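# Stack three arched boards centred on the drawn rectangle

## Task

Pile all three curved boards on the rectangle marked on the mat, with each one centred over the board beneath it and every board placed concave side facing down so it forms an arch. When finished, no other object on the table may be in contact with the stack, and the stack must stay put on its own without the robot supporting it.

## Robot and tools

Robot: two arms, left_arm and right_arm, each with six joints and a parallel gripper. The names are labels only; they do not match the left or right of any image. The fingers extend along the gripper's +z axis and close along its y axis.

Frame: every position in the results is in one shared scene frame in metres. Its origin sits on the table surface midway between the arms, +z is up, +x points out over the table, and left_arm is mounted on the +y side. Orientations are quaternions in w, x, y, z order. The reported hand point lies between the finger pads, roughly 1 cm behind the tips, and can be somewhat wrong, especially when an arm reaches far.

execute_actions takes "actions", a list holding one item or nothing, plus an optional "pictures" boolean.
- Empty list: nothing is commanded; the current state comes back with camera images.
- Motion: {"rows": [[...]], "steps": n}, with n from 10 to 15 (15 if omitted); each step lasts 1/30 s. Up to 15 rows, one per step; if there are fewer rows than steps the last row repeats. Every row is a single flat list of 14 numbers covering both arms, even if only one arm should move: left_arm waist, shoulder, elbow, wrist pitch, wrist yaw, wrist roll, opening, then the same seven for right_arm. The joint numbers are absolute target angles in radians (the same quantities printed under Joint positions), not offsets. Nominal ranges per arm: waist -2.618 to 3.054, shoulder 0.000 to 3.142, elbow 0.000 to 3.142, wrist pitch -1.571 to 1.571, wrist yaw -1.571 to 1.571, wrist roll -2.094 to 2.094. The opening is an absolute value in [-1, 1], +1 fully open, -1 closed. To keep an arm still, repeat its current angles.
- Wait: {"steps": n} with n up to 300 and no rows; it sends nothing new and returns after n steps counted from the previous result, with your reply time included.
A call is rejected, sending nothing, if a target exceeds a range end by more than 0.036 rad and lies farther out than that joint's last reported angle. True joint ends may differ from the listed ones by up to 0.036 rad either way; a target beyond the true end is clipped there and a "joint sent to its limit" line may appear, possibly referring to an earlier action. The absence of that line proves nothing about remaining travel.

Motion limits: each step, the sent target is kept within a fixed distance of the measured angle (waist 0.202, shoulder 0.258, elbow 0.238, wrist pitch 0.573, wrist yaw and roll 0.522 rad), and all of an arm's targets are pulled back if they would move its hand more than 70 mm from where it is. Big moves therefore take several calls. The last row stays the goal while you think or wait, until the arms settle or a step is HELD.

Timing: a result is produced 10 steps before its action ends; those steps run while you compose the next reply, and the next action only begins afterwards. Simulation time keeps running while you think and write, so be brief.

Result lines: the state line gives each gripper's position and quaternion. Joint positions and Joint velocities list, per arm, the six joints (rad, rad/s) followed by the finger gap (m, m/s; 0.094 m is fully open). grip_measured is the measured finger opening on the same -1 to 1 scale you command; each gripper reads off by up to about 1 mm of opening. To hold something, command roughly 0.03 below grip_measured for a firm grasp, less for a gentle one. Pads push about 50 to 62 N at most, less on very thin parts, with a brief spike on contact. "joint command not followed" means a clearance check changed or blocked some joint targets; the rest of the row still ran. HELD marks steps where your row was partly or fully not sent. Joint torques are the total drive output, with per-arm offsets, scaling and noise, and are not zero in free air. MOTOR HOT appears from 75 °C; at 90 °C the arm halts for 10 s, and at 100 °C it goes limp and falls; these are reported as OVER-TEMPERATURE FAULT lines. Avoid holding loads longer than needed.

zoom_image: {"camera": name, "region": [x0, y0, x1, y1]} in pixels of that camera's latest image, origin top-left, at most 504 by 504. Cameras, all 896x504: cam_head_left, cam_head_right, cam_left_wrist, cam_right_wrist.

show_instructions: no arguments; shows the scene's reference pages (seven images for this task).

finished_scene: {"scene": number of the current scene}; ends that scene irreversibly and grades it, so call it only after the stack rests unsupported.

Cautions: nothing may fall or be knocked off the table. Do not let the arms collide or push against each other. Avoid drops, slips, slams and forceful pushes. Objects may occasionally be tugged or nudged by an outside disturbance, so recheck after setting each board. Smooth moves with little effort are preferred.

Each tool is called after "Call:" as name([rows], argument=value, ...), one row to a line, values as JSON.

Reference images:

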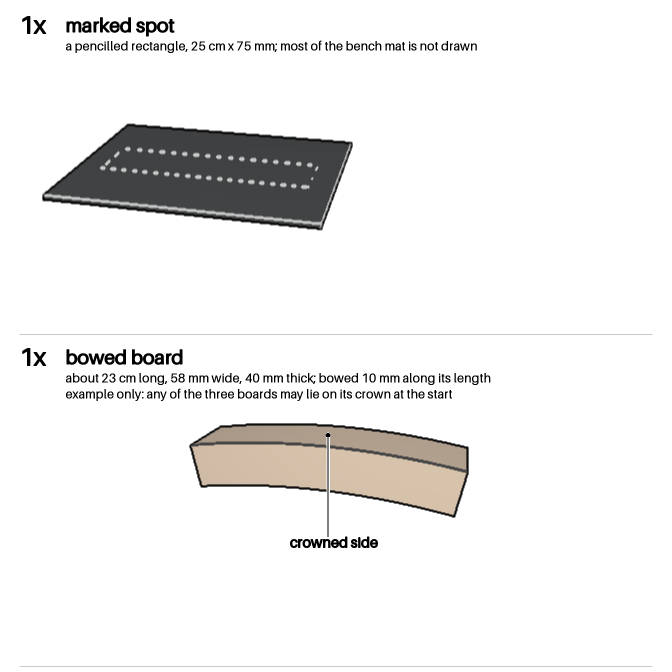

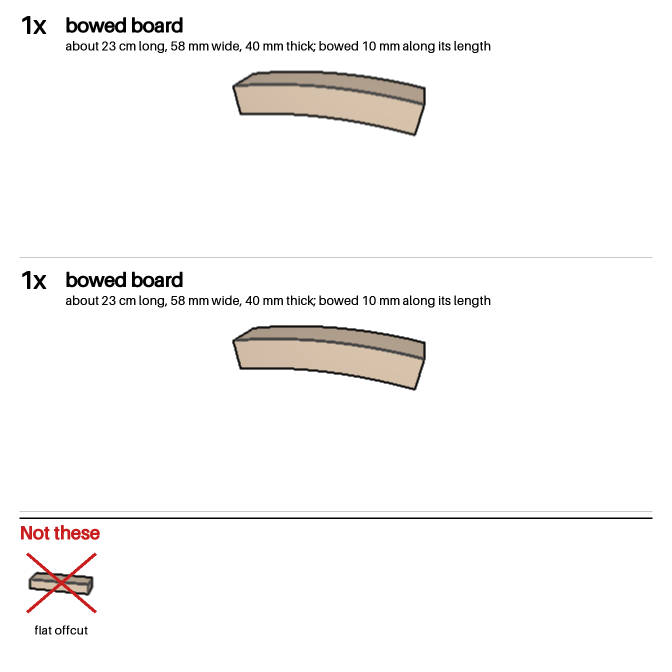

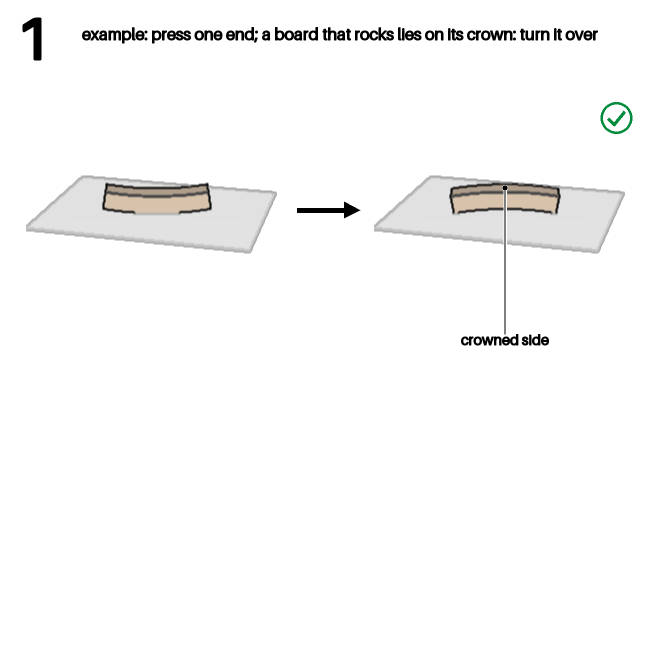

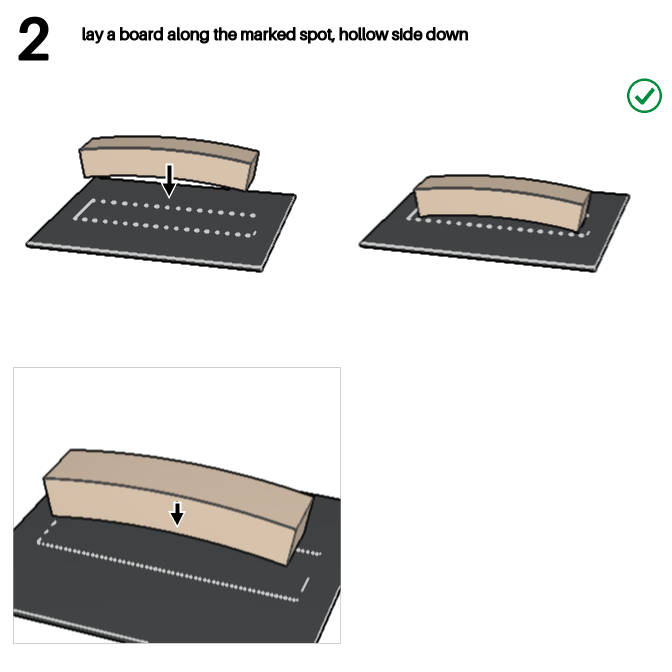

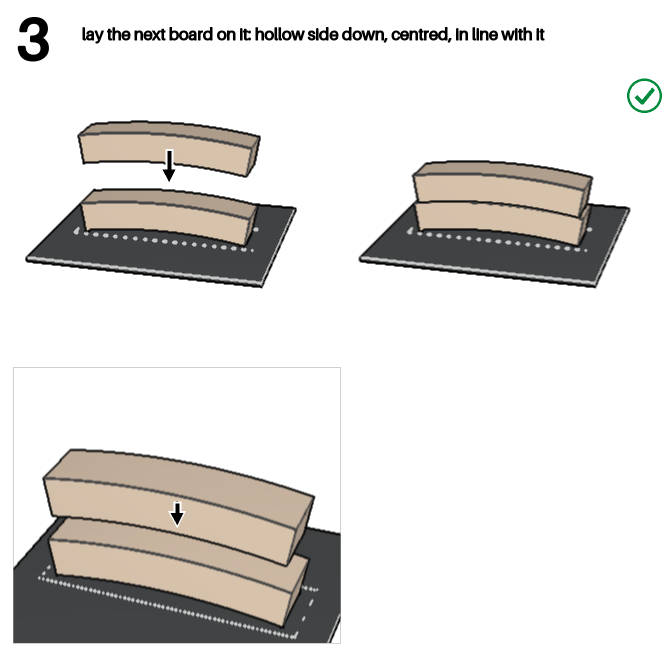

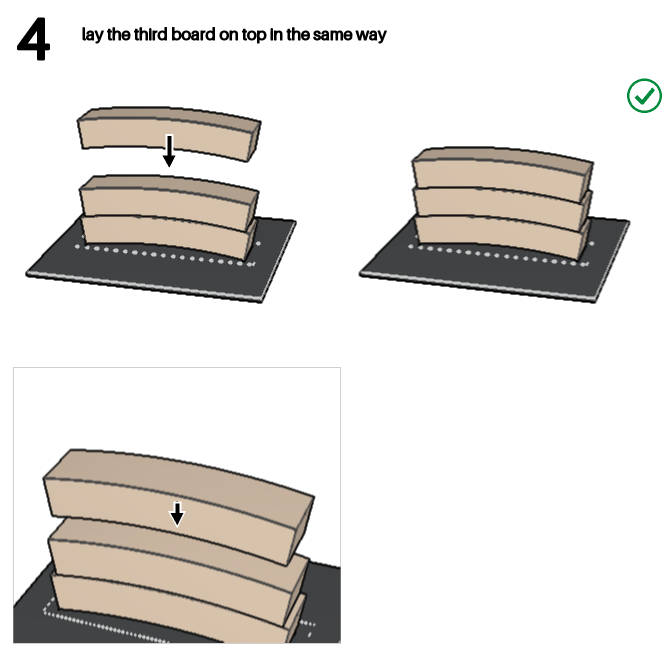

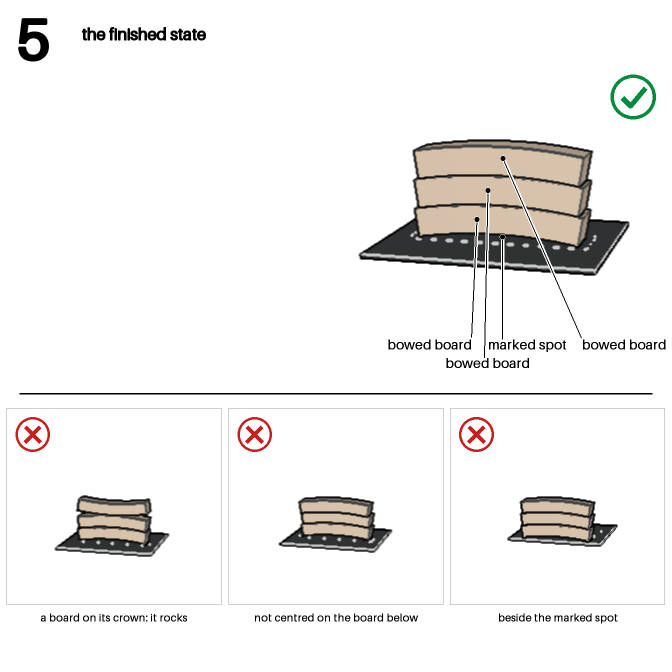

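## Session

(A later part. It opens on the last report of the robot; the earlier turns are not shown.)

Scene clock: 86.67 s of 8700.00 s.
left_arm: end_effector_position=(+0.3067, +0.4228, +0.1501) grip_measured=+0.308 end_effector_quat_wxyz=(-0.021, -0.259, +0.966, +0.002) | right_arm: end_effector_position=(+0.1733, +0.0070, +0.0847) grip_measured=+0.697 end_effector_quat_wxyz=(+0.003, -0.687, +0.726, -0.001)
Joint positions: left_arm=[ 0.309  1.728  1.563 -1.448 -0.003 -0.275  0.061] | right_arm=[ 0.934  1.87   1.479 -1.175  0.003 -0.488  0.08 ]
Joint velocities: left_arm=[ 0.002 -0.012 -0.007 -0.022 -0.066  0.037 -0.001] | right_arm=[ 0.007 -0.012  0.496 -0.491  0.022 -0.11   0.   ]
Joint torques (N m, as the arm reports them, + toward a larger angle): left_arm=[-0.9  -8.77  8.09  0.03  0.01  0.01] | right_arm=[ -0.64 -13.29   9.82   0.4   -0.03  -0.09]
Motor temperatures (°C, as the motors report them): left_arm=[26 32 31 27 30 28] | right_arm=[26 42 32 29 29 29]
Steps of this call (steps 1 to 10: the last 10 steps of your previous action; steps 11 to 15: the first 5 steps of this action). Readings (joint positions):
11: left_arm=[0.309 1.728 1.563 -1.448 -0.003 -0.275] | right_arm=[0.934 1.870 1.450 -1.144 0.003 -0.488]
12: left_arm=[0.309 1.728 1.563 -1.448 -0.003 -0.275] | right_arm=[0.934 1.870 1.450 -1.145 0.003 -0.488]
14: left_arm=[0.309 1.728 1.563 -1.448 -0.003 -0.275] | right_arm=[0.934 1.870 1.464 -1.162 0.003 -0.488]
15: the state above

Call:
execute_actions([
  {"rows": [[0.300,1.719,1.580,-1.448,0,-0.276,0.25, 0.924,1.809,1.699,-1.407,-0.001,-0.497,0.7],[0.299,1.716,1.581,-1.445,0,-0.277,0.25, 0.921,1.808,1.695,-1.399,-0.005,-0.501,0.7],[0.297,1.712,1.583,-1.438,0,-0.279,0.25, 0.916,1.805,1.688,-1.386,-0.011,-0.508,0.7],[0.294,1.706,1.585,-1.430,0,-0.282,0.25, 0.910,1.801,1.679,-1.368,-0.020,-0.517,0.7],[0.291,1.698,1.587,-1.419,0,-0.285,0.25, 0.901,1.797,1.667,-1.344,-0.031,-0.528,0.7],[0.288,1.690,1.590,-1.408,0,-0.289,0.25, 0.890,1.791,1.653,-1.315,-0.045,-0.543,0.7],[0.284,1.680,1.593,-1.394,0,-0.293,0.25, 0.878,1.783,1.636,-1.281,-0.061,-0.559,0.7],[0.280,1.671,1.596,-1.380,0,-0.298,0.25, 0.863,1.775,1.616,-1.242,-0.080,-0.579,0.7],[0.276,1.661,1.600,-1.367,0,-0.302,0.25, 0.848,1.767,1.595,-1.199,-0.100,-0.599,0.7],[0.271,1.650,1.603,-1.351,0,-0.307,0.25, 0.832,1.758,1.574,-1.157,-0.120,-0.620,0.7],[0.267,1.640,1.607,-1.336,0,-0.312,0.25, 0.817,1.749,1.553,-1.115,-0.140,-0.641,0.7],[0.262,1.629,1.610,-1.321,0,-0.317,0.25, 0.802,1.741,1.532,-1.073,-0.160,-0.661,0.7],[0.258,1.618,1.614,-1.306,0,-0.322,0.25, 0.786,1.732,1.511,-1.031,-0.180,-0.682,0.7],[0.254,1.608,1.617,-1.292,0,-0.326,0.25, 0.771,1.723,1.490,-0.989,-0.200,-0.703,0.7],[0.250,1.600,1.620,-1.280,0,-0.330,0.25, 0.755,1.715,1.469,-0.947,-0.220,-0.723,0.7]], "steps": 15},
])

Call:
execute_actions([
  {"rows": [[0.249,1.600,1.619,-1.278,0.001,-0.331,0.25, 0.740,1.706,1.448,-0.905,-0.240,-0.744,0.7],[0.246,1.598,1.615,-1.270,0.002,-0.336,0.25, 0.725,1.698,1.428,-0.863,-0.260,-0.765,0.7],[0.241,1.596,1.608,-1.258,0.005,-0.343,0.25, 0.709,1.689,1.407,-0.820,-0.280,-0.785,0.7],[0.234,1.593,1.599,-1.242,0.008,-0.354,0.25, 0.694,1.680,1.386,-0.778,-0.300,-0.806,0.7],[0.225,1.589,1.588,-1.220,0.013,-0.367,0.25, 0.678,1.672,1.365,-0.736,-0.320,-0.827,0.7],[0.213,1.584,1.573,-1.193,0.019,-0.384,0.25, 0.663,1.663,1.344,-0.694,-0.340,-0.847,0.7],[0.200,1.578,1.556,-1.162,0.026,-0.403,0.25, 0.647,1.654,1.323,-0.652,-0.360,-0.868,0.7],[0.185,1.572,1.537,-1.126,0.034,-0.425,0.25, 0.632,1.646,1.302,-0.610,-0.380,-0.889,0.7],[0.168,1.564,1.516,-1.088,0.042,-0.449,0.25, 0.617,1.637,1.281,-0.568,-0.400,-0.909,0.7],[0.152,1.557,1.495,-1.049,0.051,-0.473,0.25, 0.601,1.628,1.260,-0.526,-0.420,-0.930,0.7],[0.136,1.550,1.475,-1.011,0.059,-0.497,0.25, 0.586,1.620,1.239,-0.483,-0.440,-0.951,0.7],[0.119,1.543,1.454,-0.972,0.068,-0.521,0.25, 0.570,1.611,1.218,-0.441,-0.460,-0.971,0.7],[0.103,1.536,1.433,-0.934,0.076,-0.545,0.25, 0.555,1.602,1.197,-0.399,-0.480,-0.992,0.7],[0.087,1.529,1.412,-0.895,0.085,-0.569,0.25, 0.539,1.594,1.176,-0.357,-0.500,-1.013,0.7],[0.070,1.522,1.392,-0.857,0.093,-0.592,0.25, 0.524,1.585,1.155,-0.315,-0.520,-1.034,0.7]], "steps": 15},
])

Call:
execute_actions([
  {"rows": [[0.054,1.515,1.371,-0.818,0.102,-0.616,0.25, 0.509,1.576,1.134,-0.273,-0.540,-1.054,0.75],[0.038,1.508,1.350,-0.780,0.110,-0.640,0.25, 0.493,1.568,1.113,-0.231,-0.560,-1.075,0.8],[0.021,1.500,1.329,-0.742,0.118,-0.664,0.25, 0.478,1.559,1.092,-0.189,-0.580,-1.096,0.85],[0.005,1.493,1.308,-0.703,0.127,-0.688,0.25, 0.462,1.550,1.071,-0.147,-0.600,-1.116,0.9],[-0.012,1.486,1.288,-0.665,0.135,-0.712,0.25, 0.447,1.542,1.050,-0.104,-0.620,-1.137,0.95],[-0.028,1.479,1.267,-0.626,0.144,-0.736,0.25, 0.431,1.533,1.029,-0.062,-0.640,-1.158,1],[-0.044,1.472,1.246,-0.588,0.152,-0.760,0.25, 0.416,1.524,1.008,-0.020,-0.660,-1.178,1],[-0.061,1.465,1.225,-0.549,0.161,-0.783,0.25, 0.401,1.516,0.987,0.022,-0.680,-1.199,1],[-0.077,1.458,1.205,-0.511,0.169,-0.807,0.25, 0.385,1.507,0.966,0.064,-0.700,-1.220,1],[-0.093,1.451,1.184,-0.472,0.178,-0.831,0.25, 0.370,1.498,0.945,0.106,-0.720,-1.240,1],[-0.110,1.443,1.163,-0.434,0.186,-0.855,0.25, 0.354,1.490,0.924,0.148,-0.740,-1.261,1],[-0.126,1.436,1.142,-0.395,0.195,-0.879,0.25, 0.339,1.481,0.903,0.190,-0.760,-1.282,1],[-0.142,1.429,1.122,-0.357,0.203,-0.903,0.25, 0.324,1.473,0.883,0.233,-0.780,-1.302,1],[-0.159,1.422,1.101,-0.318,0.212,-0.927,0.25, 0.308,1.464,0.862,0.275,-0.800,-1.323,1],[-0.175,1.415,1.080,-0.280,0.220,-0.951,0.25, 0.293,1.455,0.841,0.317,-0.820,-1.344,1]], "steps": 15},
])

Call:
execute_actions([
  {"rows": [[-0.191,1.408,1.059,-0.242,0.228,-0.974,0.25, 0.277,1.447,0.820,0.359,-0.840,-1.364,1],[-0.208,1.401,1.038,-0.203,0.237,-0.998,0.25, 0.262,1.438,0.799,0.401,-0.860,-1.385,1],[-0.224,1.394,1.018,-0.165,0.245,-1.022,0.25, 0.246,1.429,0.778,0.443,-0.880,-1.406,1],[-0.240,1.387,0.997,-0.126,0.254,-1.046,0.25, 0.231,1.421,0.757,0.485,-0.900,-1.426,1],[-0.257,1.379,0.976,-0.088,0.262,-1.070,0.25, 0.216,1.412,0.736,0.527,-0.920,-1.447,1],[-0.273,1.372,0.955,-0.049,0.271,-1.094,0.25, 0.200,1.403,0.715,0.569,-0.940,-1.468,1],[-0.289,1.365,0.935,-0.011,0.279,-1.118,0.25, 0.185,1.395,0.694,0.612,-0.960,-1.488,1],[-0.306,1.358,0.914,0.028,0.288,-1.141,0.25, 0.170,1.387,0.674,0.651,-0.979,-1.508,1],[-0.322,1.351,0.893,0.066,0.296,-1.165,0.25, 0.158,1.379,0.657,0.685,-0.995,-1.524,1],[-0.338,1.344,0.872,0.105,0.305,-1.189,0.25, 0.147,1.374,0.643,0.714,-1.009,-1.539,1],[-0.352,1.337,0.852,0.143,0.313,-1.213,0.25, 0.138,1.369,0.631,0.738,-1.020,-1.550,1],[-0.364,1.330,0.831,0.182,0.322,-1.237,0.25, 0.132,1.365,0.622,0.756,-1.029,-1.559,1],[-0.374,1.323,0.810,0.220,0.330,-1.261,0.25, 0.127,1.362,0.615,0.769,-1.035,-1.566,1],[-0.382,1.315,0.789,0.258,0.338,-1.285,0.25, 0.124,1.361,0.611,0.777,-1.039,-1.570,1],[-0.388,1.308,0.768,0.297,0.347,-1.309,0.25, 0.123,1.360,0.610,0.780,-1.040,-1.571,1]], "steps": 15},
])

Call:
execute_actions([
  {"rows": [[-0.392,1.301,0.748,0.335,0.355,-1.332,0.25, 0.123,1.360,0.610,0.780,-1.040,-1.571,1],[-0.395,1.294,0.727,0.374,0.364,-1.356,0.25, 0.123,1.360,0.610,0.780,-1.040,-1.571,1],[-0.397,1.287,0.706,0.412,0.372,-1.380,0.25, 0.123,1.360,0.610,0.780,-1.040,-1.571,1],[-0.399,1.280,0.685,0.451,0.381,-1.404,0.25, 0.123,1.360,0.610,0.780,-1.040,-1.571,1],[-0.400,1.273,0.665,0.489,0.389,-1.428,0.25, 0.123,1.360,0.610,0.780,-1.040,-1.571,1],[-0.400,1.266,0.644,0.528,0.398,-1.452,0.25, 0.123,1.360,0.610,0.780,-1.040,-1.571,1],[-0.400,1.258,0.623,0.566,0.406,-1.476,0.25, 0.123,1.360,0.610,0.780,-1.040,-1.571,1],[-0.400,1.252,0.604,0.602,0.414,-1.498,0.25, 0.123,1.360,0.610,0.780,-1.040,-1.571,1],[-0.400,1.246,0.587,0.633,0.421,-1.517,0.25, 0.123,1.360,0.610,0.780,-1.040,-1.571,1],[-0.400,1.241,0.572,0.660,0.427,-1.534,0.25, 0.123,1.360,0.610,0.780,-1.040,-1.571,1],[-0.400,1.237,0.561,0.682,0.432,-1.547,0.25, 0.123,1.360,0.610,0.780,-1.040,-1.571,1],[-0.400,1.234,0.552,0.698,0.435,-1.558,0.25, 0.123,1.360,0.610,0.780,-1.040,-1.571,1],[-0.400,1.232,0.545,0.710,0.438,-1.565,0.25, 0.123,1.360,0.610,0.780,-1.040,-1.571,1],[-0.400,1.230,0.541,0.718,0.439,-1.570,0.25, 0.123,1.360,0.610,0.780,-1.040,-1.571,1],[-0.400,1.230,0.540,0.720,0.440,-1.571,0.25, 0.123,1.360,0.610,0.780,-1.040,-1.571,1]], "steps": 15},
])

Call:
execute_actions([
  {"steps": 25},
], pictures=true)

Scene clock: 103.70 s of 8700.00 s.
left_arm: end_effector_position=(+0.3068, +0.4227, +0.1501) grip_measured=+0.308 end_effector_quat_wxyz=(-0.021, -0.259, +0.966, +0.002) | right_arm: end_effector_position=(+0.1726, +0.0041, +0.1513) grip_measured=+0.697 end_effector_quat_wxyz=(+0.019, -0.689, +0.725, +0.007)
Joint positions: left_arm=[ 0.309  1.728  1.563 -1.448 -0.003 -0.275  0.061] | right_arm=[ 0.928  1.818  1.677 -1.39  -0.004 -0.499  0.08 ]
Joint velocities: left_arm=[-0.027  0.002 -0.002  0.066 -0.095 -0.066 -0.001] | right_arm=[-0.144 -0.027  0.012  0.168 -0.125 -0.139 -0.   ]
Joint torques (N m, as the arm reports them, + toward a larger angle): left_arm=[ -1.4  -10.8    8.63   0.35   0.04  -0.08] | right_arm=[ -1.4  -12.51   5.66   0.63  -0.06  -0.07]
Motor temperatures (°C, as the motors report them): left_arm=[26 32 31 27 30 28] | right_arm=[26 39 34 29 29 29]
Steps of this call (steps 1 to 10: the last 10 steps of your previous action; steps 11 to 45: the robot went on to your last target; steps 46 to 110: nothing new was sent; then 13.20 s passed at rest; steps 111 to 115: the first 5 steps of this action). Readings (joint positions):
111: left_arm=[0.309 1.728 1.563 -1.448 -0.003 -0.275] | right_arm=[0.934 1.818 1.677 -1.395 0.003 -0.488]
112: left_arm=[0.309 1.728 1.563 -1.448 -0.003 -0.275] | right_arm=[0.934 1.818 1.677 -1.395 0.003 -0.489]
114: left_arm=[0.309 1.728 1.563 -1.448 -0.003 -0.275] | right_arm=[0.932 1.818 1.677 -1.393 0.000 -0.494]
115: the state above

Scene clock: 104.20 s of 8700.00 s.
left_arm: end_effector_position=(+0.3400, +0.4104, +0.1855) grip_measured=+0.308 end_effector_quat_wxyz=(+0.100, -0.254, +0.962, -0.007) | right_arm: end_effector_position=(+0.2367, +0.0212, +0.1370) grip_measured=+0.697 end_effector_quat_wxyz=(-0.171, +0.696, -0.688, -0.116)
Joint positions: left_arm=[ 0.25   1.626  1.572 -1.316  0.001 -0.326  0.061] | right_arm=[ 0.714  1.714  1.418 -0.921 -0.223 -0.735  0.08 ]
Joint velocities: left_arm=[-0.149 -0.066 -0.007  0.256  0.066 -0.256  0.   ] | right_arm=[-0.422 -0.247 -0.603  1.165 -0.564 -0.52  -0.001]
Joint torques (N m, as the arm reports them, + toward a larger angle): left_arm=[ -1.41 -10.18   8.3    1.11   0.1   -0.07] | right_arm=[ -0.73 -12.49   5.77   0.98  -0.21  -0.09]
Motor temperatures (°C, as the motors report them): left_arm=[26 32 31 27 30 28] | right_arm=[26 39 34 29 29 29]
Steps of this call (steps 1 to 10: the last 10 steps of your previous action; steps 11 to 15: the first 5 steps of this action). Readings (joint positions):
11: left_arm=[0.264 1.653 1.568 -1.357 -0.002 -0.306] | right_arm=[0.775 1.746 1.502 -1.082 -0.149 -0.656]
12: left_arm=[0.261 1.643 1.571 -1.347 -0.001 -0.310] | right_arm=[0.760 1.738 1.481 -1.043 -0.166 -0.675]
14: left_arm=[0.255 1.629 1.572 -1.326 0.000 -0.319] | right_arm=[0.729 1.722 1.439 -0.962 -0.204 -0.715]
15: the state above

Scene clock: 104.70 s of 8700.00 s.
left_arm: end_effector_position=(+0.3867, +0.3181, +0.1602) grip_measured=+0.308 end_effector_quat_wxyz=(+0.196, -0.265, +0.937, -0.114) | right_arm: end_effector_position=(+0.3060, +0.0180, +0.1674) grip_measured=+0.923 end_effector_quat_wxyz=(-0.423, +0.714, -0.540, -0.141)
Joint positions: left_arm=[ 0.026  1.547  1.31  -0.885  0.096 -0.608  0.061] | right_arm=[ 0.483  1.582  1.105 -0.289 -0.518 -1.045  0.09 ]
Joint velocities: left_arm=[-0.457 -0.232 -0.608  1.048  0.212 -0.652  0.001] | right_arm=[-0.462 -0.252 -0.579  1.253 -0.608 -0.564  0.05 ]
Joint torques (N m, as the arm reports them, + toward a larger angle): left_arm=[ -0.92 -11.43   8.58   1.71   0.12  -0.02] | right_arm=[ -0.68 -11.29   6.07   1.54  -0.34  -0.02]
Motor temperatures (°C, as the motors report them): left_arm=[26 32 31 27 30 28] | right_arm=[26 39 34 29 29 29]
Steps of this call (steps 1 to 10: the last 10 steps of your previous action; steps 11 to 15: the first 5 steps of this action). Readings (joint positions):
11: left_arm=[0.092 1.573 1.396 -1.023 0.063 -0.515] | right_arm=[0.544 1.617 1.189 -0.458 -0.438 -0.961]
12: left_arm=[0.075 1.567 1.375 -0.990 0.071 -0.538] | right_arm=[0.529 1.608 1.168 -0.416 -0.458 -0.982]
14: left_arm=[0.042 1.554 1.331 -0.920 0.088 -0.584] | right_arm=[0.498 1.591 1.126 -0.331 -0.498 -1.024]
15: the state above

Scene clock: 105.20 s of 8700.00 s.
left_arm: end_effector_position=(+0.3952, +0.1990, +0.1593) grip_measured=+0.308 end_effector_quat_wxyz=(+0.254, -0.271, +0.876, -0.307) | right_arm: end_effector_position=(+0.3273, -0.0322, +0.2193) grip_measured=+1.000 end_effector_quat_wxyz=(-0.629, +0.712, -0.312, -0.019)
Joint positions: left_arm=[-0.218  1.439  0.998 -0.335  0.217 -0.971  0.061] | right_arm=[ 0.251  1.451  0.792  0.347 -0.82  -1.359  0.094]
Joint velocities: left_arm=[-0.457 -0.198 -0.623  1.062  0.212 -0.696 -0.001] | right_arm=[-0.427 -0.252 -0.589  1.238 -0.608 -0.623  0.   ]
Joint torques (N m, as the arm reports them, + toward a larger angle): left_arm=[ -0.96 -10.57   8.83   2.46   0.21   0.05] | right_arm=[-0.61 -9.47  5.84  1.7  -0.2   0.  ]
Motor temperatures (°C, as the motors report them): left_arm=[26 33 31 27 30 28] | right_arm=[26 39 34 29 29 29]
Steps of this call (steps 1 to 10: the last 10 steps of your previous action; steps 11 to 15: the first 5 steps of this action). Readings (joint positions):
11: left_arm=[-0.153 1.466 1.083 -0.481 0.185 -0.874] | right_arm=[0.313 1.486 0.876 0.178 -0.739 -1.275]
12: left_arm=[-0.169 1.459 1.061 -0.445 0.193 -0.898] | right_arm=[0.297 1.477 0.855 0.221 -0.759 -1.296]
14: left_arm=[-0.202 1.445 1.019 -0.371 0.209 -0.947] | right_arm=[0.266 1.460 0.813 0.305 -0.800 -1.338]
15: the state above

Scene clock: 105.70 s of 8700.00 s.
left_arm: end_effector_position=(+0.3533, +0.1167, +0.1776) grip_measured=+0.309 end_effector_quat_wxyz=(+0.221, -0.270, +0.788, -0.507) | right_arm: end_effector_position=(+0.3045, -0.0626, +0.2546) grip_measured=+1.000 end_effector_quat_wxyz=(+0.699, -0.697, +0.118, -0.110)
Joint positions: left_arm=[-0.389  1.329  0.685  0.219  0.349 -1.335  0.061] | right_arm=[ 0.134  1.383  0.632  0.752 -1.02  -1.558  0.094]
Joint velocities: left_arm=[-0.022 -0.203 -0.613  1.077  0.154 -0.711 -0.001] | right_arm=[ 0.007 -0.017 -0.007  0.198 -0.022 -0.095  0.   ]
Joint torques (N m, as the arm reports them, + toward a larger angle): left_arm=[-0.71 -9.31  9.14  3.05  0.17  0.07] | right_arm=[-0.78 -8.16  5.2   1.64 -0.08  0.02]
Motor temperatures (°C, as the motors report them): left_arm=[26 33 31 27 30 28] | right_arm=[26 39 33 29 29 29]
Steps of this call (steps 1 to 10: the last 10 steps of your previous action; steps 11 to 15: the first 5 steps of this action). Readings (joint positions):
11: left_arm=[-0.376 1.359 0.768 0.071 0.315 -1.239] | right_arm=[0.134 1.385 0.633 0.711 -1.000 -1.539]
12: left_arm=[-0.382 1.352 0.747 0.108 0.325 -1.263] | right_arm=[0.134 1.384 0.632 0.725 -1.006 -1.546]
14: left_arm=[-0.388 1.337 0.706 0.182 0.342 -1.311] | right_arm=[0.134 1.384 0.632 0.745 -1.016 -1.555]
15: the state above

Scene clock: 106.53 s of 8700.00 s.
left_arm: end_effector_position=(+0.3361, +0.1103, +0.2141) grip_measured=+0.309 end_effector_quat_wxyz=(+0.199, -0.280, +0.699, -0.627) | right_arm: end_effector_position=(+0.3021, -0.0618, +0.2587) grip_measured=+1.000 end_effector_quat_wxyz=(+0.702, -0.695, +0.100, -0.118)
Joint positions: left_arm=[-0.39   1.272  0.525  0.599  0.429 -1.582  0.061] | right_arm=[ 0.134  1.383  0.632  0.778 -1.034 -1.571  0.094]
Joint velocities: left_arm=[ 0.002 -0.007 -0.007 -0.007 -0.066  0.022  0.   ] | right_arm=[-0.007 -0.002 -0.012  0.037  0.022  0.022  0.   ]
Joint torques (N m, as the arm reports them, + toward a larger angle): left_arm=[-0.88 -8.27  8.69  3.27  0.11  0.12] | right_arm=[-0.73 -8.16  5.2   1.67 -0.04 -0.02]
Motor temperatures (°C, as the motors report them): left_arm=[26 33 31 28 30 28] | right_arm=[26 39 33 30 29 29]
Kept back: nothing.
Steps of this call (steps 1 to 10: the last 10 steps of your previous action; steps 11 to 25: the robot went on to your last target). Readings (joint positions):
1: left_arm=[-0.390 1.322 0.664 0.256 0.357 -1.360] | right_arm=[0.134 1.383 0.632 0.758 -1.023 -1.561]
2: left_arm=[-0.390 1.315 0.644 0.294 0.364 -1.384] | right_arm=[0.134 1.383 0.632 0.762 -1.025 -1.563]
4: left_arm=[-0.390 1.301 0.603 0.366 0.378 -1.432] | right_arm=[0.134 1.383 0.632 0.768 -1.028 -1.566]
8: left_arm=[-0.390 1.280 0.544 0.483 0.404 -1.510] | right_arm=[0.134 1.383 0.632 0.774 -1.032 -1.569]
25: the state above

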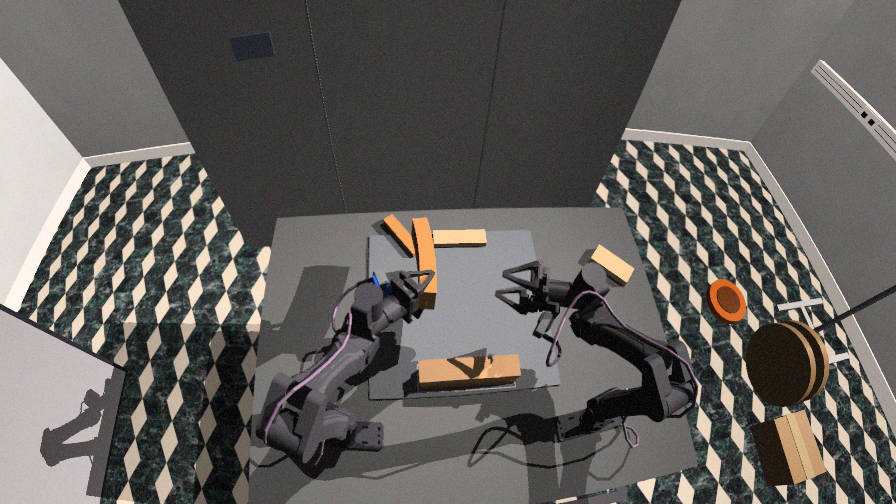

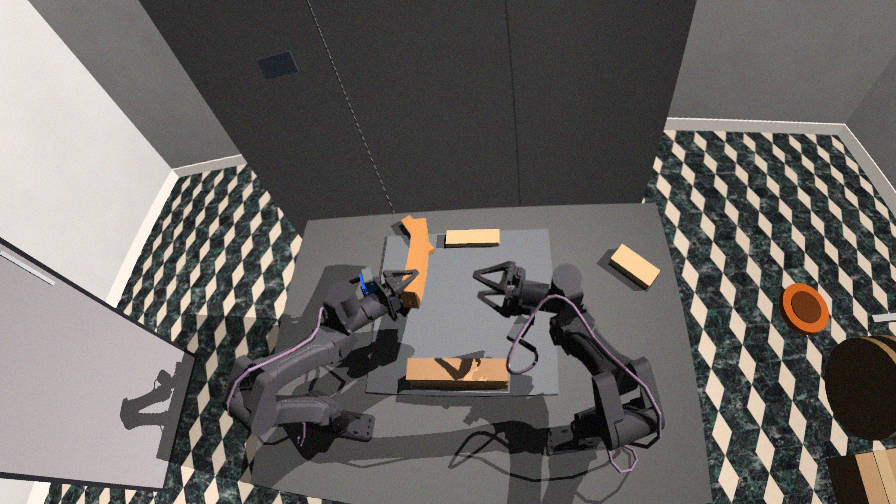

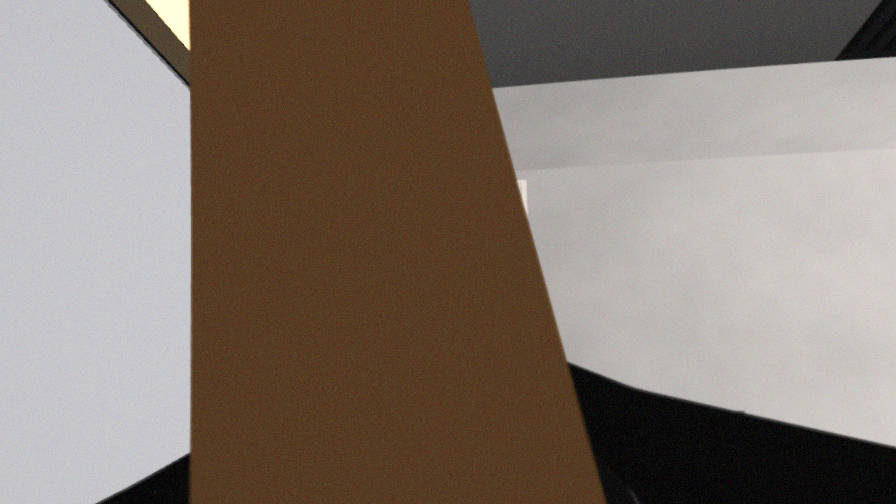

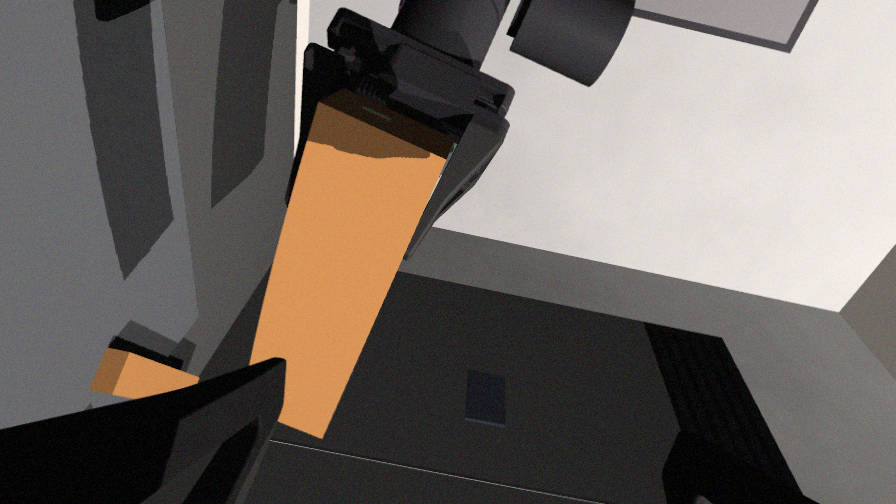

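Call:
execute_actions([
  {"rows": [[-0.410,1.235,0.540,0.730,0.440,-1.565,0.25, 0.123,1.365,0.605,0.778,-1.040,-1.571,1],[-0.420,1.240,0.540,0.742,0.440,-1.562,0.25, 0.123,1.365,0.600,0.778,-1.040,-1.571,1],[-0.433,1.240,0.540,0.755,0.440,-1.560,0.25, 0.123,1.365,0.595,0.780,-1.040,-1.571,1],[-0.448,1.240,0.540,0.768,0.440,-1.560,0.25, 0.123,1.365,0.590,0.782,-1.040,-1.571,1],[-0.465,1.240,0.540,0.781,0.440,-1.560,0.25, 0.123,1.365,0.585,0.784,-1.040,-1.571,1],[-0.482,1.240,0.540,0.794,0.440,-1.560,0.25, 0.123,1.365,0.580,0.786,-1.040,-1.571,1],[-0.500,1.240,0.540,0.807,0.440,-1.560,0.25, 0.123,1.365,0.575,0.788,-1.040,-1.571,1],[-0.518,1.240,0.540,0.820,0.440,-1.560,0.25, 0.123,1.365,0.570,0.790,-1.040,-1.571,1],[-0.536,1.240,0.540,0.832,0.440,-1.560,0.25, 0.123,1.365,0.570,0.790,-1.040,-1.571,1],[-0.553,1.240,0.540,0.843,0.440,-1.560,0.25, 0.123,1.365,0.570,0.790,-1.040,-1.571,1],[-0.569,1.240,0.540,0.853,0.440,-1.560,0.25, 0.123,1.365,0.570,0.790,-1.040,-1.571,1],[-0.583,1.240,0.540,0.861,0.440,-1.560,0.25, 0.123,1.365,0.570,0.790,-1.040,-1.571,1],[-0.594,1.240,0.540,0.867,0.440,-1.560,0.25, 0.123,1.365,0.570,0.790,-1.040,-1.571,1],[-0.602,1.240,0.540,0.871,0.440,-1.560,0.25, 0.123,1.365,0.570,0.790,-1.040,-1.571,1],[-0.607,1.240,0.540,0.873,0.440,-1.560,0.25, 0.123,1.365,0.570,0.790,-1.040,-1.571,1]], "steps": 15},
])

Call:
execute_actions([
  {"steps": 28},
], pictures=true)

Call:
zoom_image(camera="cam_head_left", region=[390, 200, 590, 340])

Call:
zoom_image(camera="cam_head_right", region=[370, 200, 570, 340])

Scene clock: 108.57 s of 8700.00 s.
left_arm: end_effector_position=(+0.3291, +0.1000, +0.2188) grip_measured=+0.309 end_effector_quat_wxyz=(+0.194, -0.265, +0.699, -0.636) | right_arm: end_effector_position=(+0.3007, -0.0622, +0.2552) grip_measured=+1.000 end_effector_quat_wxyz=(+0.701, -0.696, +0.102, -0.116)
Joint positions: left_arm=[-0.422  1.272  0.525  0.619  0.427 -1.584  0.061] | right_arm=[ 0.134  1.383  0.62   0.783 -1.034 -1.571  0.094]
Joint velocities: left_arm=[-0.393  0.012  0.002  0.271 -0.022 -0.081 -0.001] | right_arm=[-0.012 -0.002 -0.203 -0.007  0.022 -0.066  0.   ]
Joint torques (N m, as the arm reports them, + toward a larger angle): left_arm=[-1.7  -7.44  8.7   3.38  0.15  0.22] | right_arm=[-0.77 -7.7   4.95  1.59 -0.03 -0.01]
Motor temperatures (°C, as the motors report them): left_arm=[26 32 31 29 30 28] | right_arm=[26 39 33 30 29 29]
Steps of this call (steps 1 to 30: the robot went on to your last target; steps 31 to 56: nothing new was sent; steps 57 to 61: the first 5 steps of this action). Readings (joint positions):
57: left_arm=[-0.390 1.272 0.525 0.600 0.429 -1.584] | right_arm=[0.134 1.383 0.632 0.778 -1.034 -1.571]
58: left_arm=[-0.393 1.272 0.525 0.602 0.429 -1.584] | right_arm=[0.134 1.383 0.632 0.778 -1.034 -1.571]
60: left_arm=[-0.409 1.272 0.525 0.611 0.428 -1.584] | right_arm=[0.134 1.383 0.626 0.781 -1.034 -1.571]
61: the state above

Scene clock: 109.50 s of 8700.00 s.
left_arm: end_effector_position=(+0.2794, +0.0455, +0.2492) grip_measured=+0.308 end_effector_quat_wxyz=(+0.160, -0.168, +0.686, -0.690) | right_arm: end_effector_position=(+0.2968, -0.0630, +0.2444) grip_measured=+1.000 end_effector_quat_wxyz=(+0.698, -0.699, +0.111, -0.108)
Joint positions: left_arm=[-0.601  1.272  0.525  0.75   0.442 -1.584  0.061] | right_arm=[ 0.134  1.383  0.589  0.788 -1.034 -1.572  0.094]
Joint velocities: left_arm=[-0.007  0.007 -0.012  0.022 -0.022 -0.095 -0.001] | right_arm=[-0.002 -0.002 -0.017 -0.095  0.007 -0.051  0.   ]
Joint torques (N m, as the arm reports them, + toward a larger angle): left_arm=[-0.69 -7.25  8.6   3.32  0.04  0.21] | right_arm=[-0.72 -7.57  5.23  1.66 -0.06 -0.01]
Motor temperatures (°C, as the motors report them): left_arm=[26 32 31 30 30 28] | right_arm=[26 38 33 30 29 29]
Kept back: nothing.
Steps of this call (steps 1 to 10: the last 10 steps of your previous action; steps 11 to 28: the robot went on to your last target). Readings (joint positions):
1: left_arm=[-0.437 1.272 0.525 0.628 0.427 -1.584] | right_arm=[0.134 1.383 0.614 0.783 -1.034 -1.571]
2: left_arm=[-0.455 1.272 0.525 0.638 0.427 -1.584] | right_arm=[0.134 1.383 0.607 0.784 -1.034 -1.571]
4: left_arm=[-0.493 1.272 0.525 0.660 0.428 -1.584] | right_arm=[0.134 1.383 0.595 0.784 -1.034 -1.572]
8: left_arm=[-0.563 1.272 0.525 0.705 0.432 -1.584] | right_arm=[0.134 1.383 0.589 0.784 -1.034 -1.572]
28: the state above

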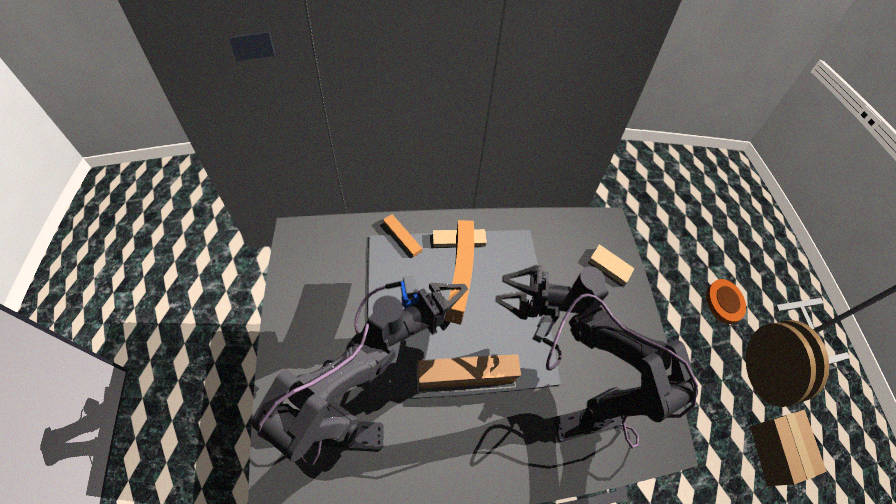

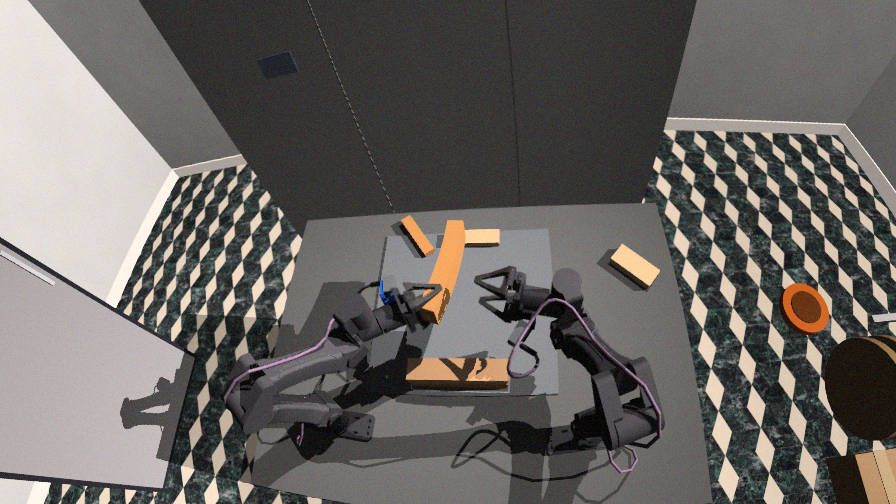

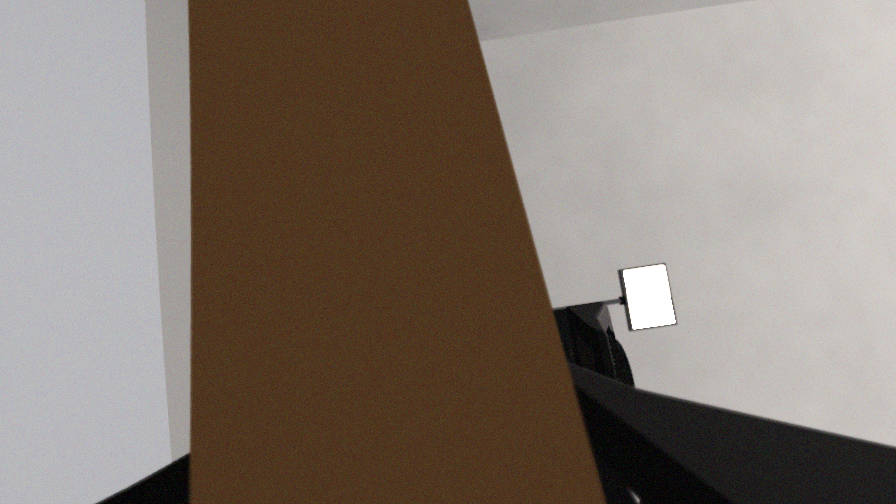

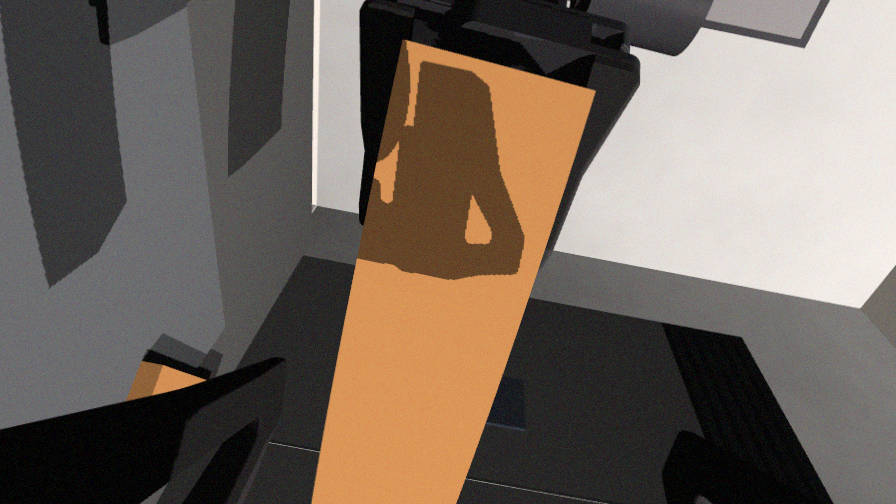

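Region (390, 200, 590, 340) of cam_head_left's 896x504 image, scaled by 2.520, with more detail than that image has; it fills the top 353 rows of this view, and the rest is white.

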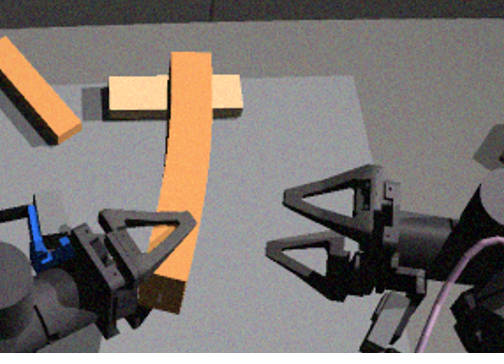

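Region (370, 200, 570, 340) of cam_head_right's 896x504 image, scaled by 2.520, with more detail than that image has; it fills the top 353 rows of this view, and the rest is white.

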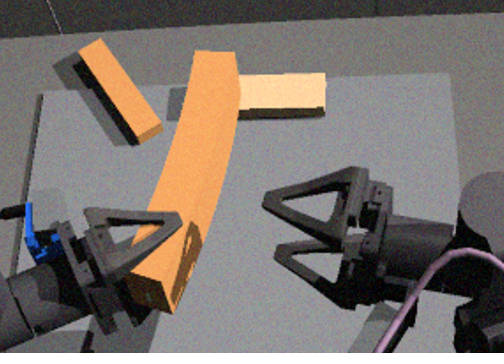

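Call:
execute_actions([
  {"rows": [[-0.607,1.240,0.540,0.873,0.440,-1.560,0.25, 0.140,1.385,0.605,0.792,-1.030,-1.571,1],[-0.607,1.240,0.540,0.873,0.440,-1.560,0.25, 0.146,1.397,0.615,0.797,-1.024,-1.571,1],[-0.607,1.240,0.540,0.873,0.440,-1.560,0.25, 0.155,1.413,0.627,0.803,-1.016,-1.571,1],[-0.607,1.240,0.540,0.873,0.440,-1.560,0.25, 0.165,1.433,0.641,0.811,-1.006,-1.571,1],[-0.607,1.240,0.540,0.873,0.440,-1.560,0.25, 0.177,1.455,0.656,0.820,-0.995,-1.571,1],[-0.607,1.240,0.540,0.873,0.440,-1.560,0.25, 0.189,1.477,0.671,0.829,-0.984,-1.571,1],[-0.607,1.240,0.540,0.873,0.440,-1.560,0.25, 0.201,1.499,0.686,0.838,-0.973,-1.571,1],[-0.607,1.240,0.540,0.873,0.440,-1.560,0.25, 0.213,1.521,0.701,0.847,-0.962,-1.571,1],[-0.607,1.240,0.540,0.873,0.440,-1.560,0.25, 0.225,1.543,0.716,0.855,-0.951,-1.571,1],[-0.607,1.240,0.540,0.873,0.440,-1.560,0.25, 0.237,1.565,0.731,0.864,-0.940,-1.571,1],[-0.607,1.240,0.540,0.873,0.440,-1.560,0.25, 0.247,1.584,0.744,0.871,-0.930,-1.571,1],[-0.607,1.240,0.540,0.873,0.440,-1.560,0.25, 0.256,1.600,0.755,0.877,-0.922,-1.571,1],[-0.607,1.240,0.540,0.873,0.440,-1.560,0.25, 0.263,1.612,0.763,0.882,-0.916,-1.571,1],[-0.607,1.240,0.540,0.873,0.440,-1.560,0.25, 0.268,1.620,0.769,0.885,-0.912,-1.571,1],[-0.607,1.240,0.540,0.873,0.440,-1.560,0.25, 0.270,1.625,0.772,0.887,-0.910,-1.571,1]], "steps": 15},
])

Call:
execute_actions([
  {"steps": 26},
], pictures=true)

Call:
zoom_image(camera="cam_head_left", region=[390, 200, 590, 340])

Call:
zoom_image(camera="cam_head_right", region=[370, 200, 570, 340])

Scene clock: 114.63 s of 8700.00 s.
left_arm: end_effector_position=(+0.2794, +0.0455, +0.2492) grip_measured=+0.308 end_effector_quat_wxyz=(+0.160, -0.168, +0.686, -0.690) | right_arm: end_effector_position=(+0.2995, -0.0586, +0.2446) grip_measured=+1.000 end_effector_quat_wxyz=(+0.699, -0.699, +0.108, -0.108)
Joint positions: left_arm=[-0.601  1.272  0.525  0.75   0.442 -1.584  0.061] | right_arm=[ 0.146  1.403  0.603  0.8   -1.026 -1.572  0.094]
Joint velocities: left_arm=[-0.002 -0.002  0.002 -0.037 -0.066 -0.051 -0.001] | right_arm=[ 0.242  0.422  0.32   0.183  0.139 -0.022  0.   ]
Joint torques (N m, as the arm reports them, + toward a larger angle): left_arm=[-0.55 -7.35  8.78  3.31  0.    0.23] | right_arm=[ 1.17 -3.82  9.68  1.6   0.11  0.01]
Motor temperatures (°C, as the motors report them): left_arm=[26 32 31 32 30 28] | right_arm=[26 37 33 31 29 29]
Steps of this call (steps 1 to 15: the robot went on to your last target; steps 16 to 90: nothing new was sent; then 1.97 s passed at rest; steps 91 to 95: the first 5 steps of this action). Readings (joint positions):
91: left_arm=[-0.601 1.272 0.525 0.750 0.442 -1.584] | right_arm=[0.134 1.383 0.589 0.788 -1.034 -1.572]
92: left_arm=[-0.601 1.272 0.525 0.750 0.442 -1.584] | right_arm=[0.134 1.383 0.589 0.789 -1.034 -1.572]
94: left_arm=[-0.601 1.272 0.525 0.750 0.442 -1.584] | right_arm=[0.139 1.391 0.593 0.796 -1.030 -1.572]
95: the state above

Scene clock: 115.50 s of 8700.00 s.
left_arm: end_effector_position=(+0.2794, +0.0455, +0.2492) grip_measured=+0.308 end_effector_quat_wxyz=(+0.160, -0.168, +0.686, -0.690) | right_arm: end_effector_position=(+0.3321, -0.0141, +0.2340) grip_measured=+1.000 end_effector_quat_wxyz=(+0.700, -0.698, +0.103, -0.108)
Joint positions: left_arm=[-0.601  1.272  0.525  0.75   0.442 -1.584  0.061] | right_arm=[ 0.261  1.616  0.74   0.883 -0.917 -1.572  0.094]
Joint velocities: left_arm=[ 0.007 -0.007 -0.007  0.11   0.051 -0.007  0.   ] | right_arm=[ 0.007 -0.007 -0.017  0.022  0.022 -0.037  0.   ]
Joint torques (N m, as the arm reports them, + toward a larger angle): left_arm=[-0.6  -7.34  8.6   3.32 -0.02  0.21] | right_arm=[ 0.66 -7.59  9.36  1.74  0.07  0.  ]
Motor temperatures (°C, as the motors report them): left_arm=[26 32 31 32 30 28] | right_arm=[26 37 33 31 29 29]
Kept back: nothing.
Steps of this call (steps 1 to 10: the last 10 steps of your previous action; steps 11 to 26: the robot went on to your last target). Readings (joint positions):
1: left_arm=[-0.601 1.272 0.525 0.750 0.442 -1.584] | right_arm=[0.157 1.421 0.616 0.806 -1.020 -1.572]
2: left_arm=[-0.601 1.272 0.525 0.750 0.442 -1.584] | right_arm=[0.168 1.442 0.632 0.813 -1.013 -1.572]
4: left_arm=[-0.601 1.272 0.525 0.750 0.442 -1.584] | right_arm=[0.193 1.488 0.664 0.827 -0.996 -1.572]
8: left_arm=[-0.601 1.272 0.525 0.750 0.442 -1.584] | right_arm=[0.238 1.574 0.719 0.853 -0.958 -1.572]
26: the state above

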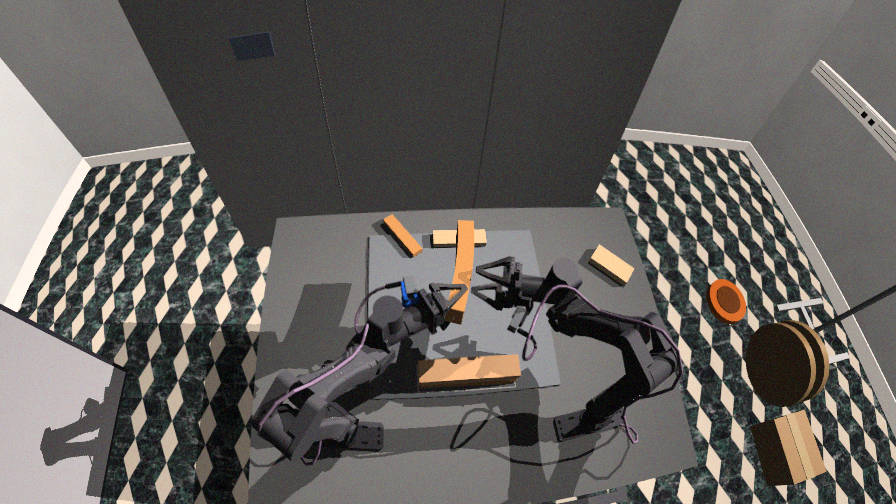

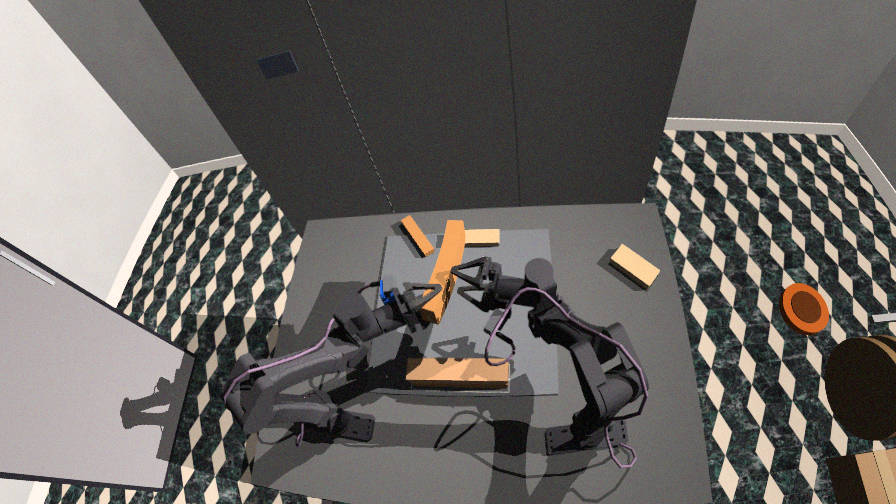

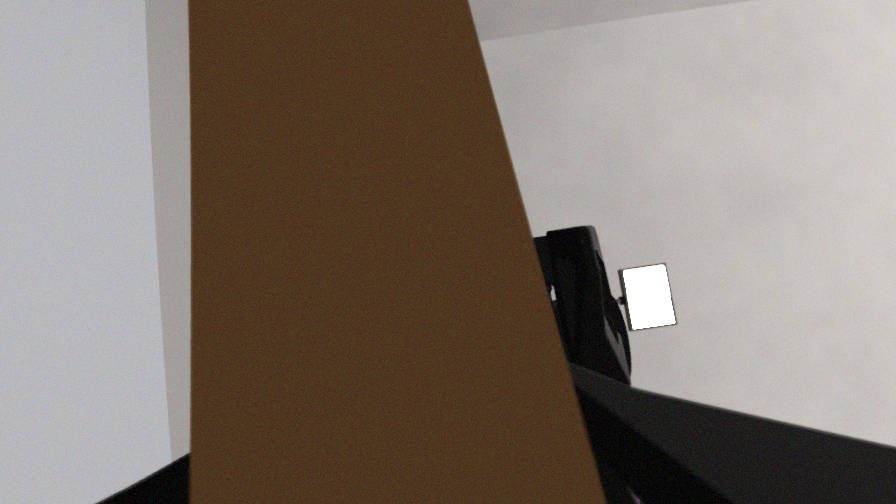

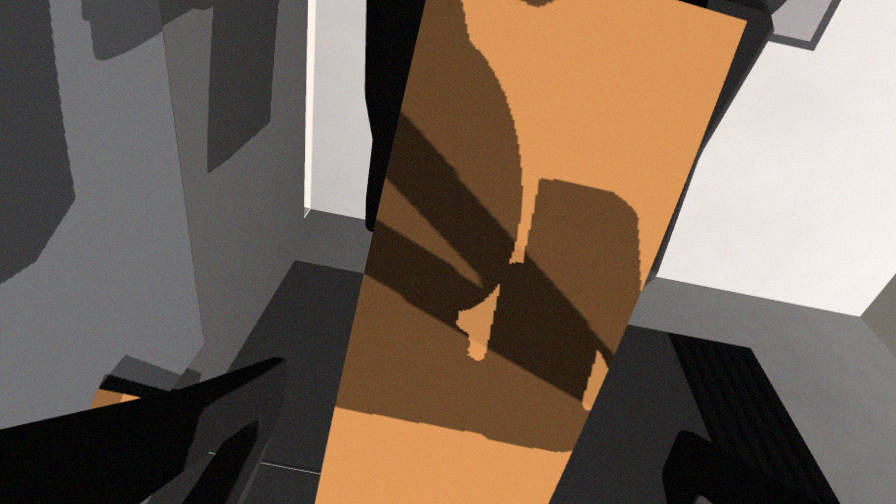

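Region (390, 200, 590, 340) of cam_head_left's 896x504 image, scaled by 2.520, with more detail than that image has; it fills the top 353 rows of this view, and the rest is white.

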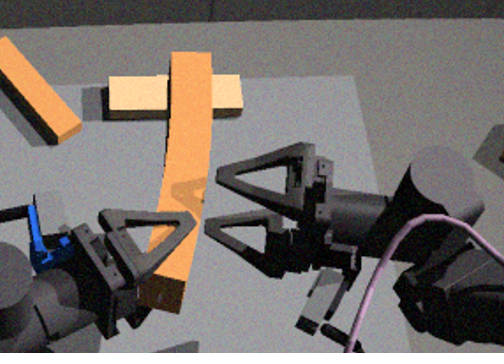

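Region (370, 200, 570, 340) of cam_head_right's 896x504 image, scaled by 2.520, with more detail than that image has; it fills the top 353 rows of this view, and the rest is white.

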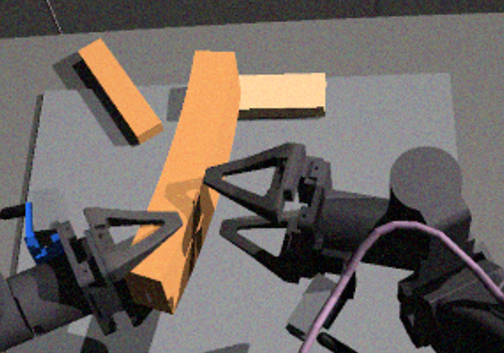

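Call:
zoom_image(camera="cam_head_left", region=[430, 215, 540, 325])

Call:
zoom_image(camera="cam_head_right", region=[410, 215, 520, 325])

Region (430, 215, 540, 325) of cam_head_left's 896x504 image, scaled by 4.582, with more detail than that image has.

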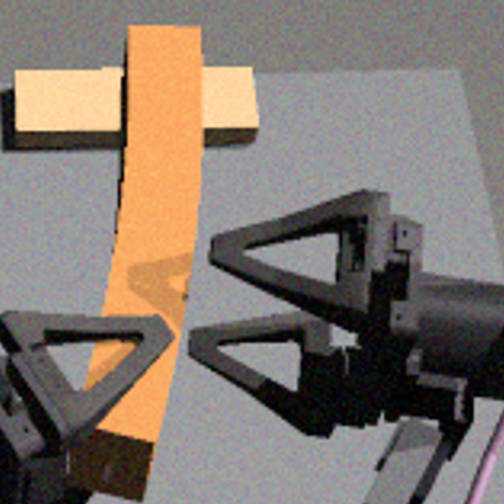

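Region (410, 215, 520, 325) of cam_head_right's 896x504 image, scaled by 4.582, with more detail than that image has.

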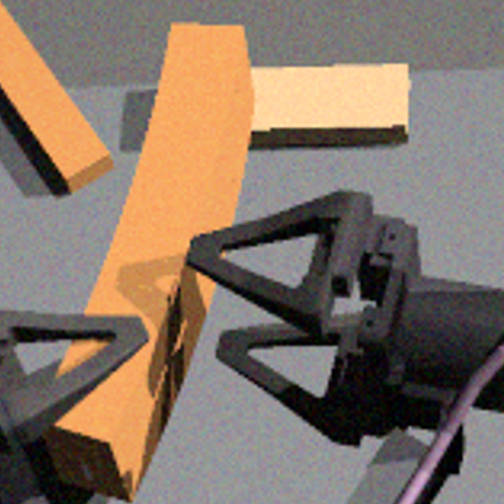

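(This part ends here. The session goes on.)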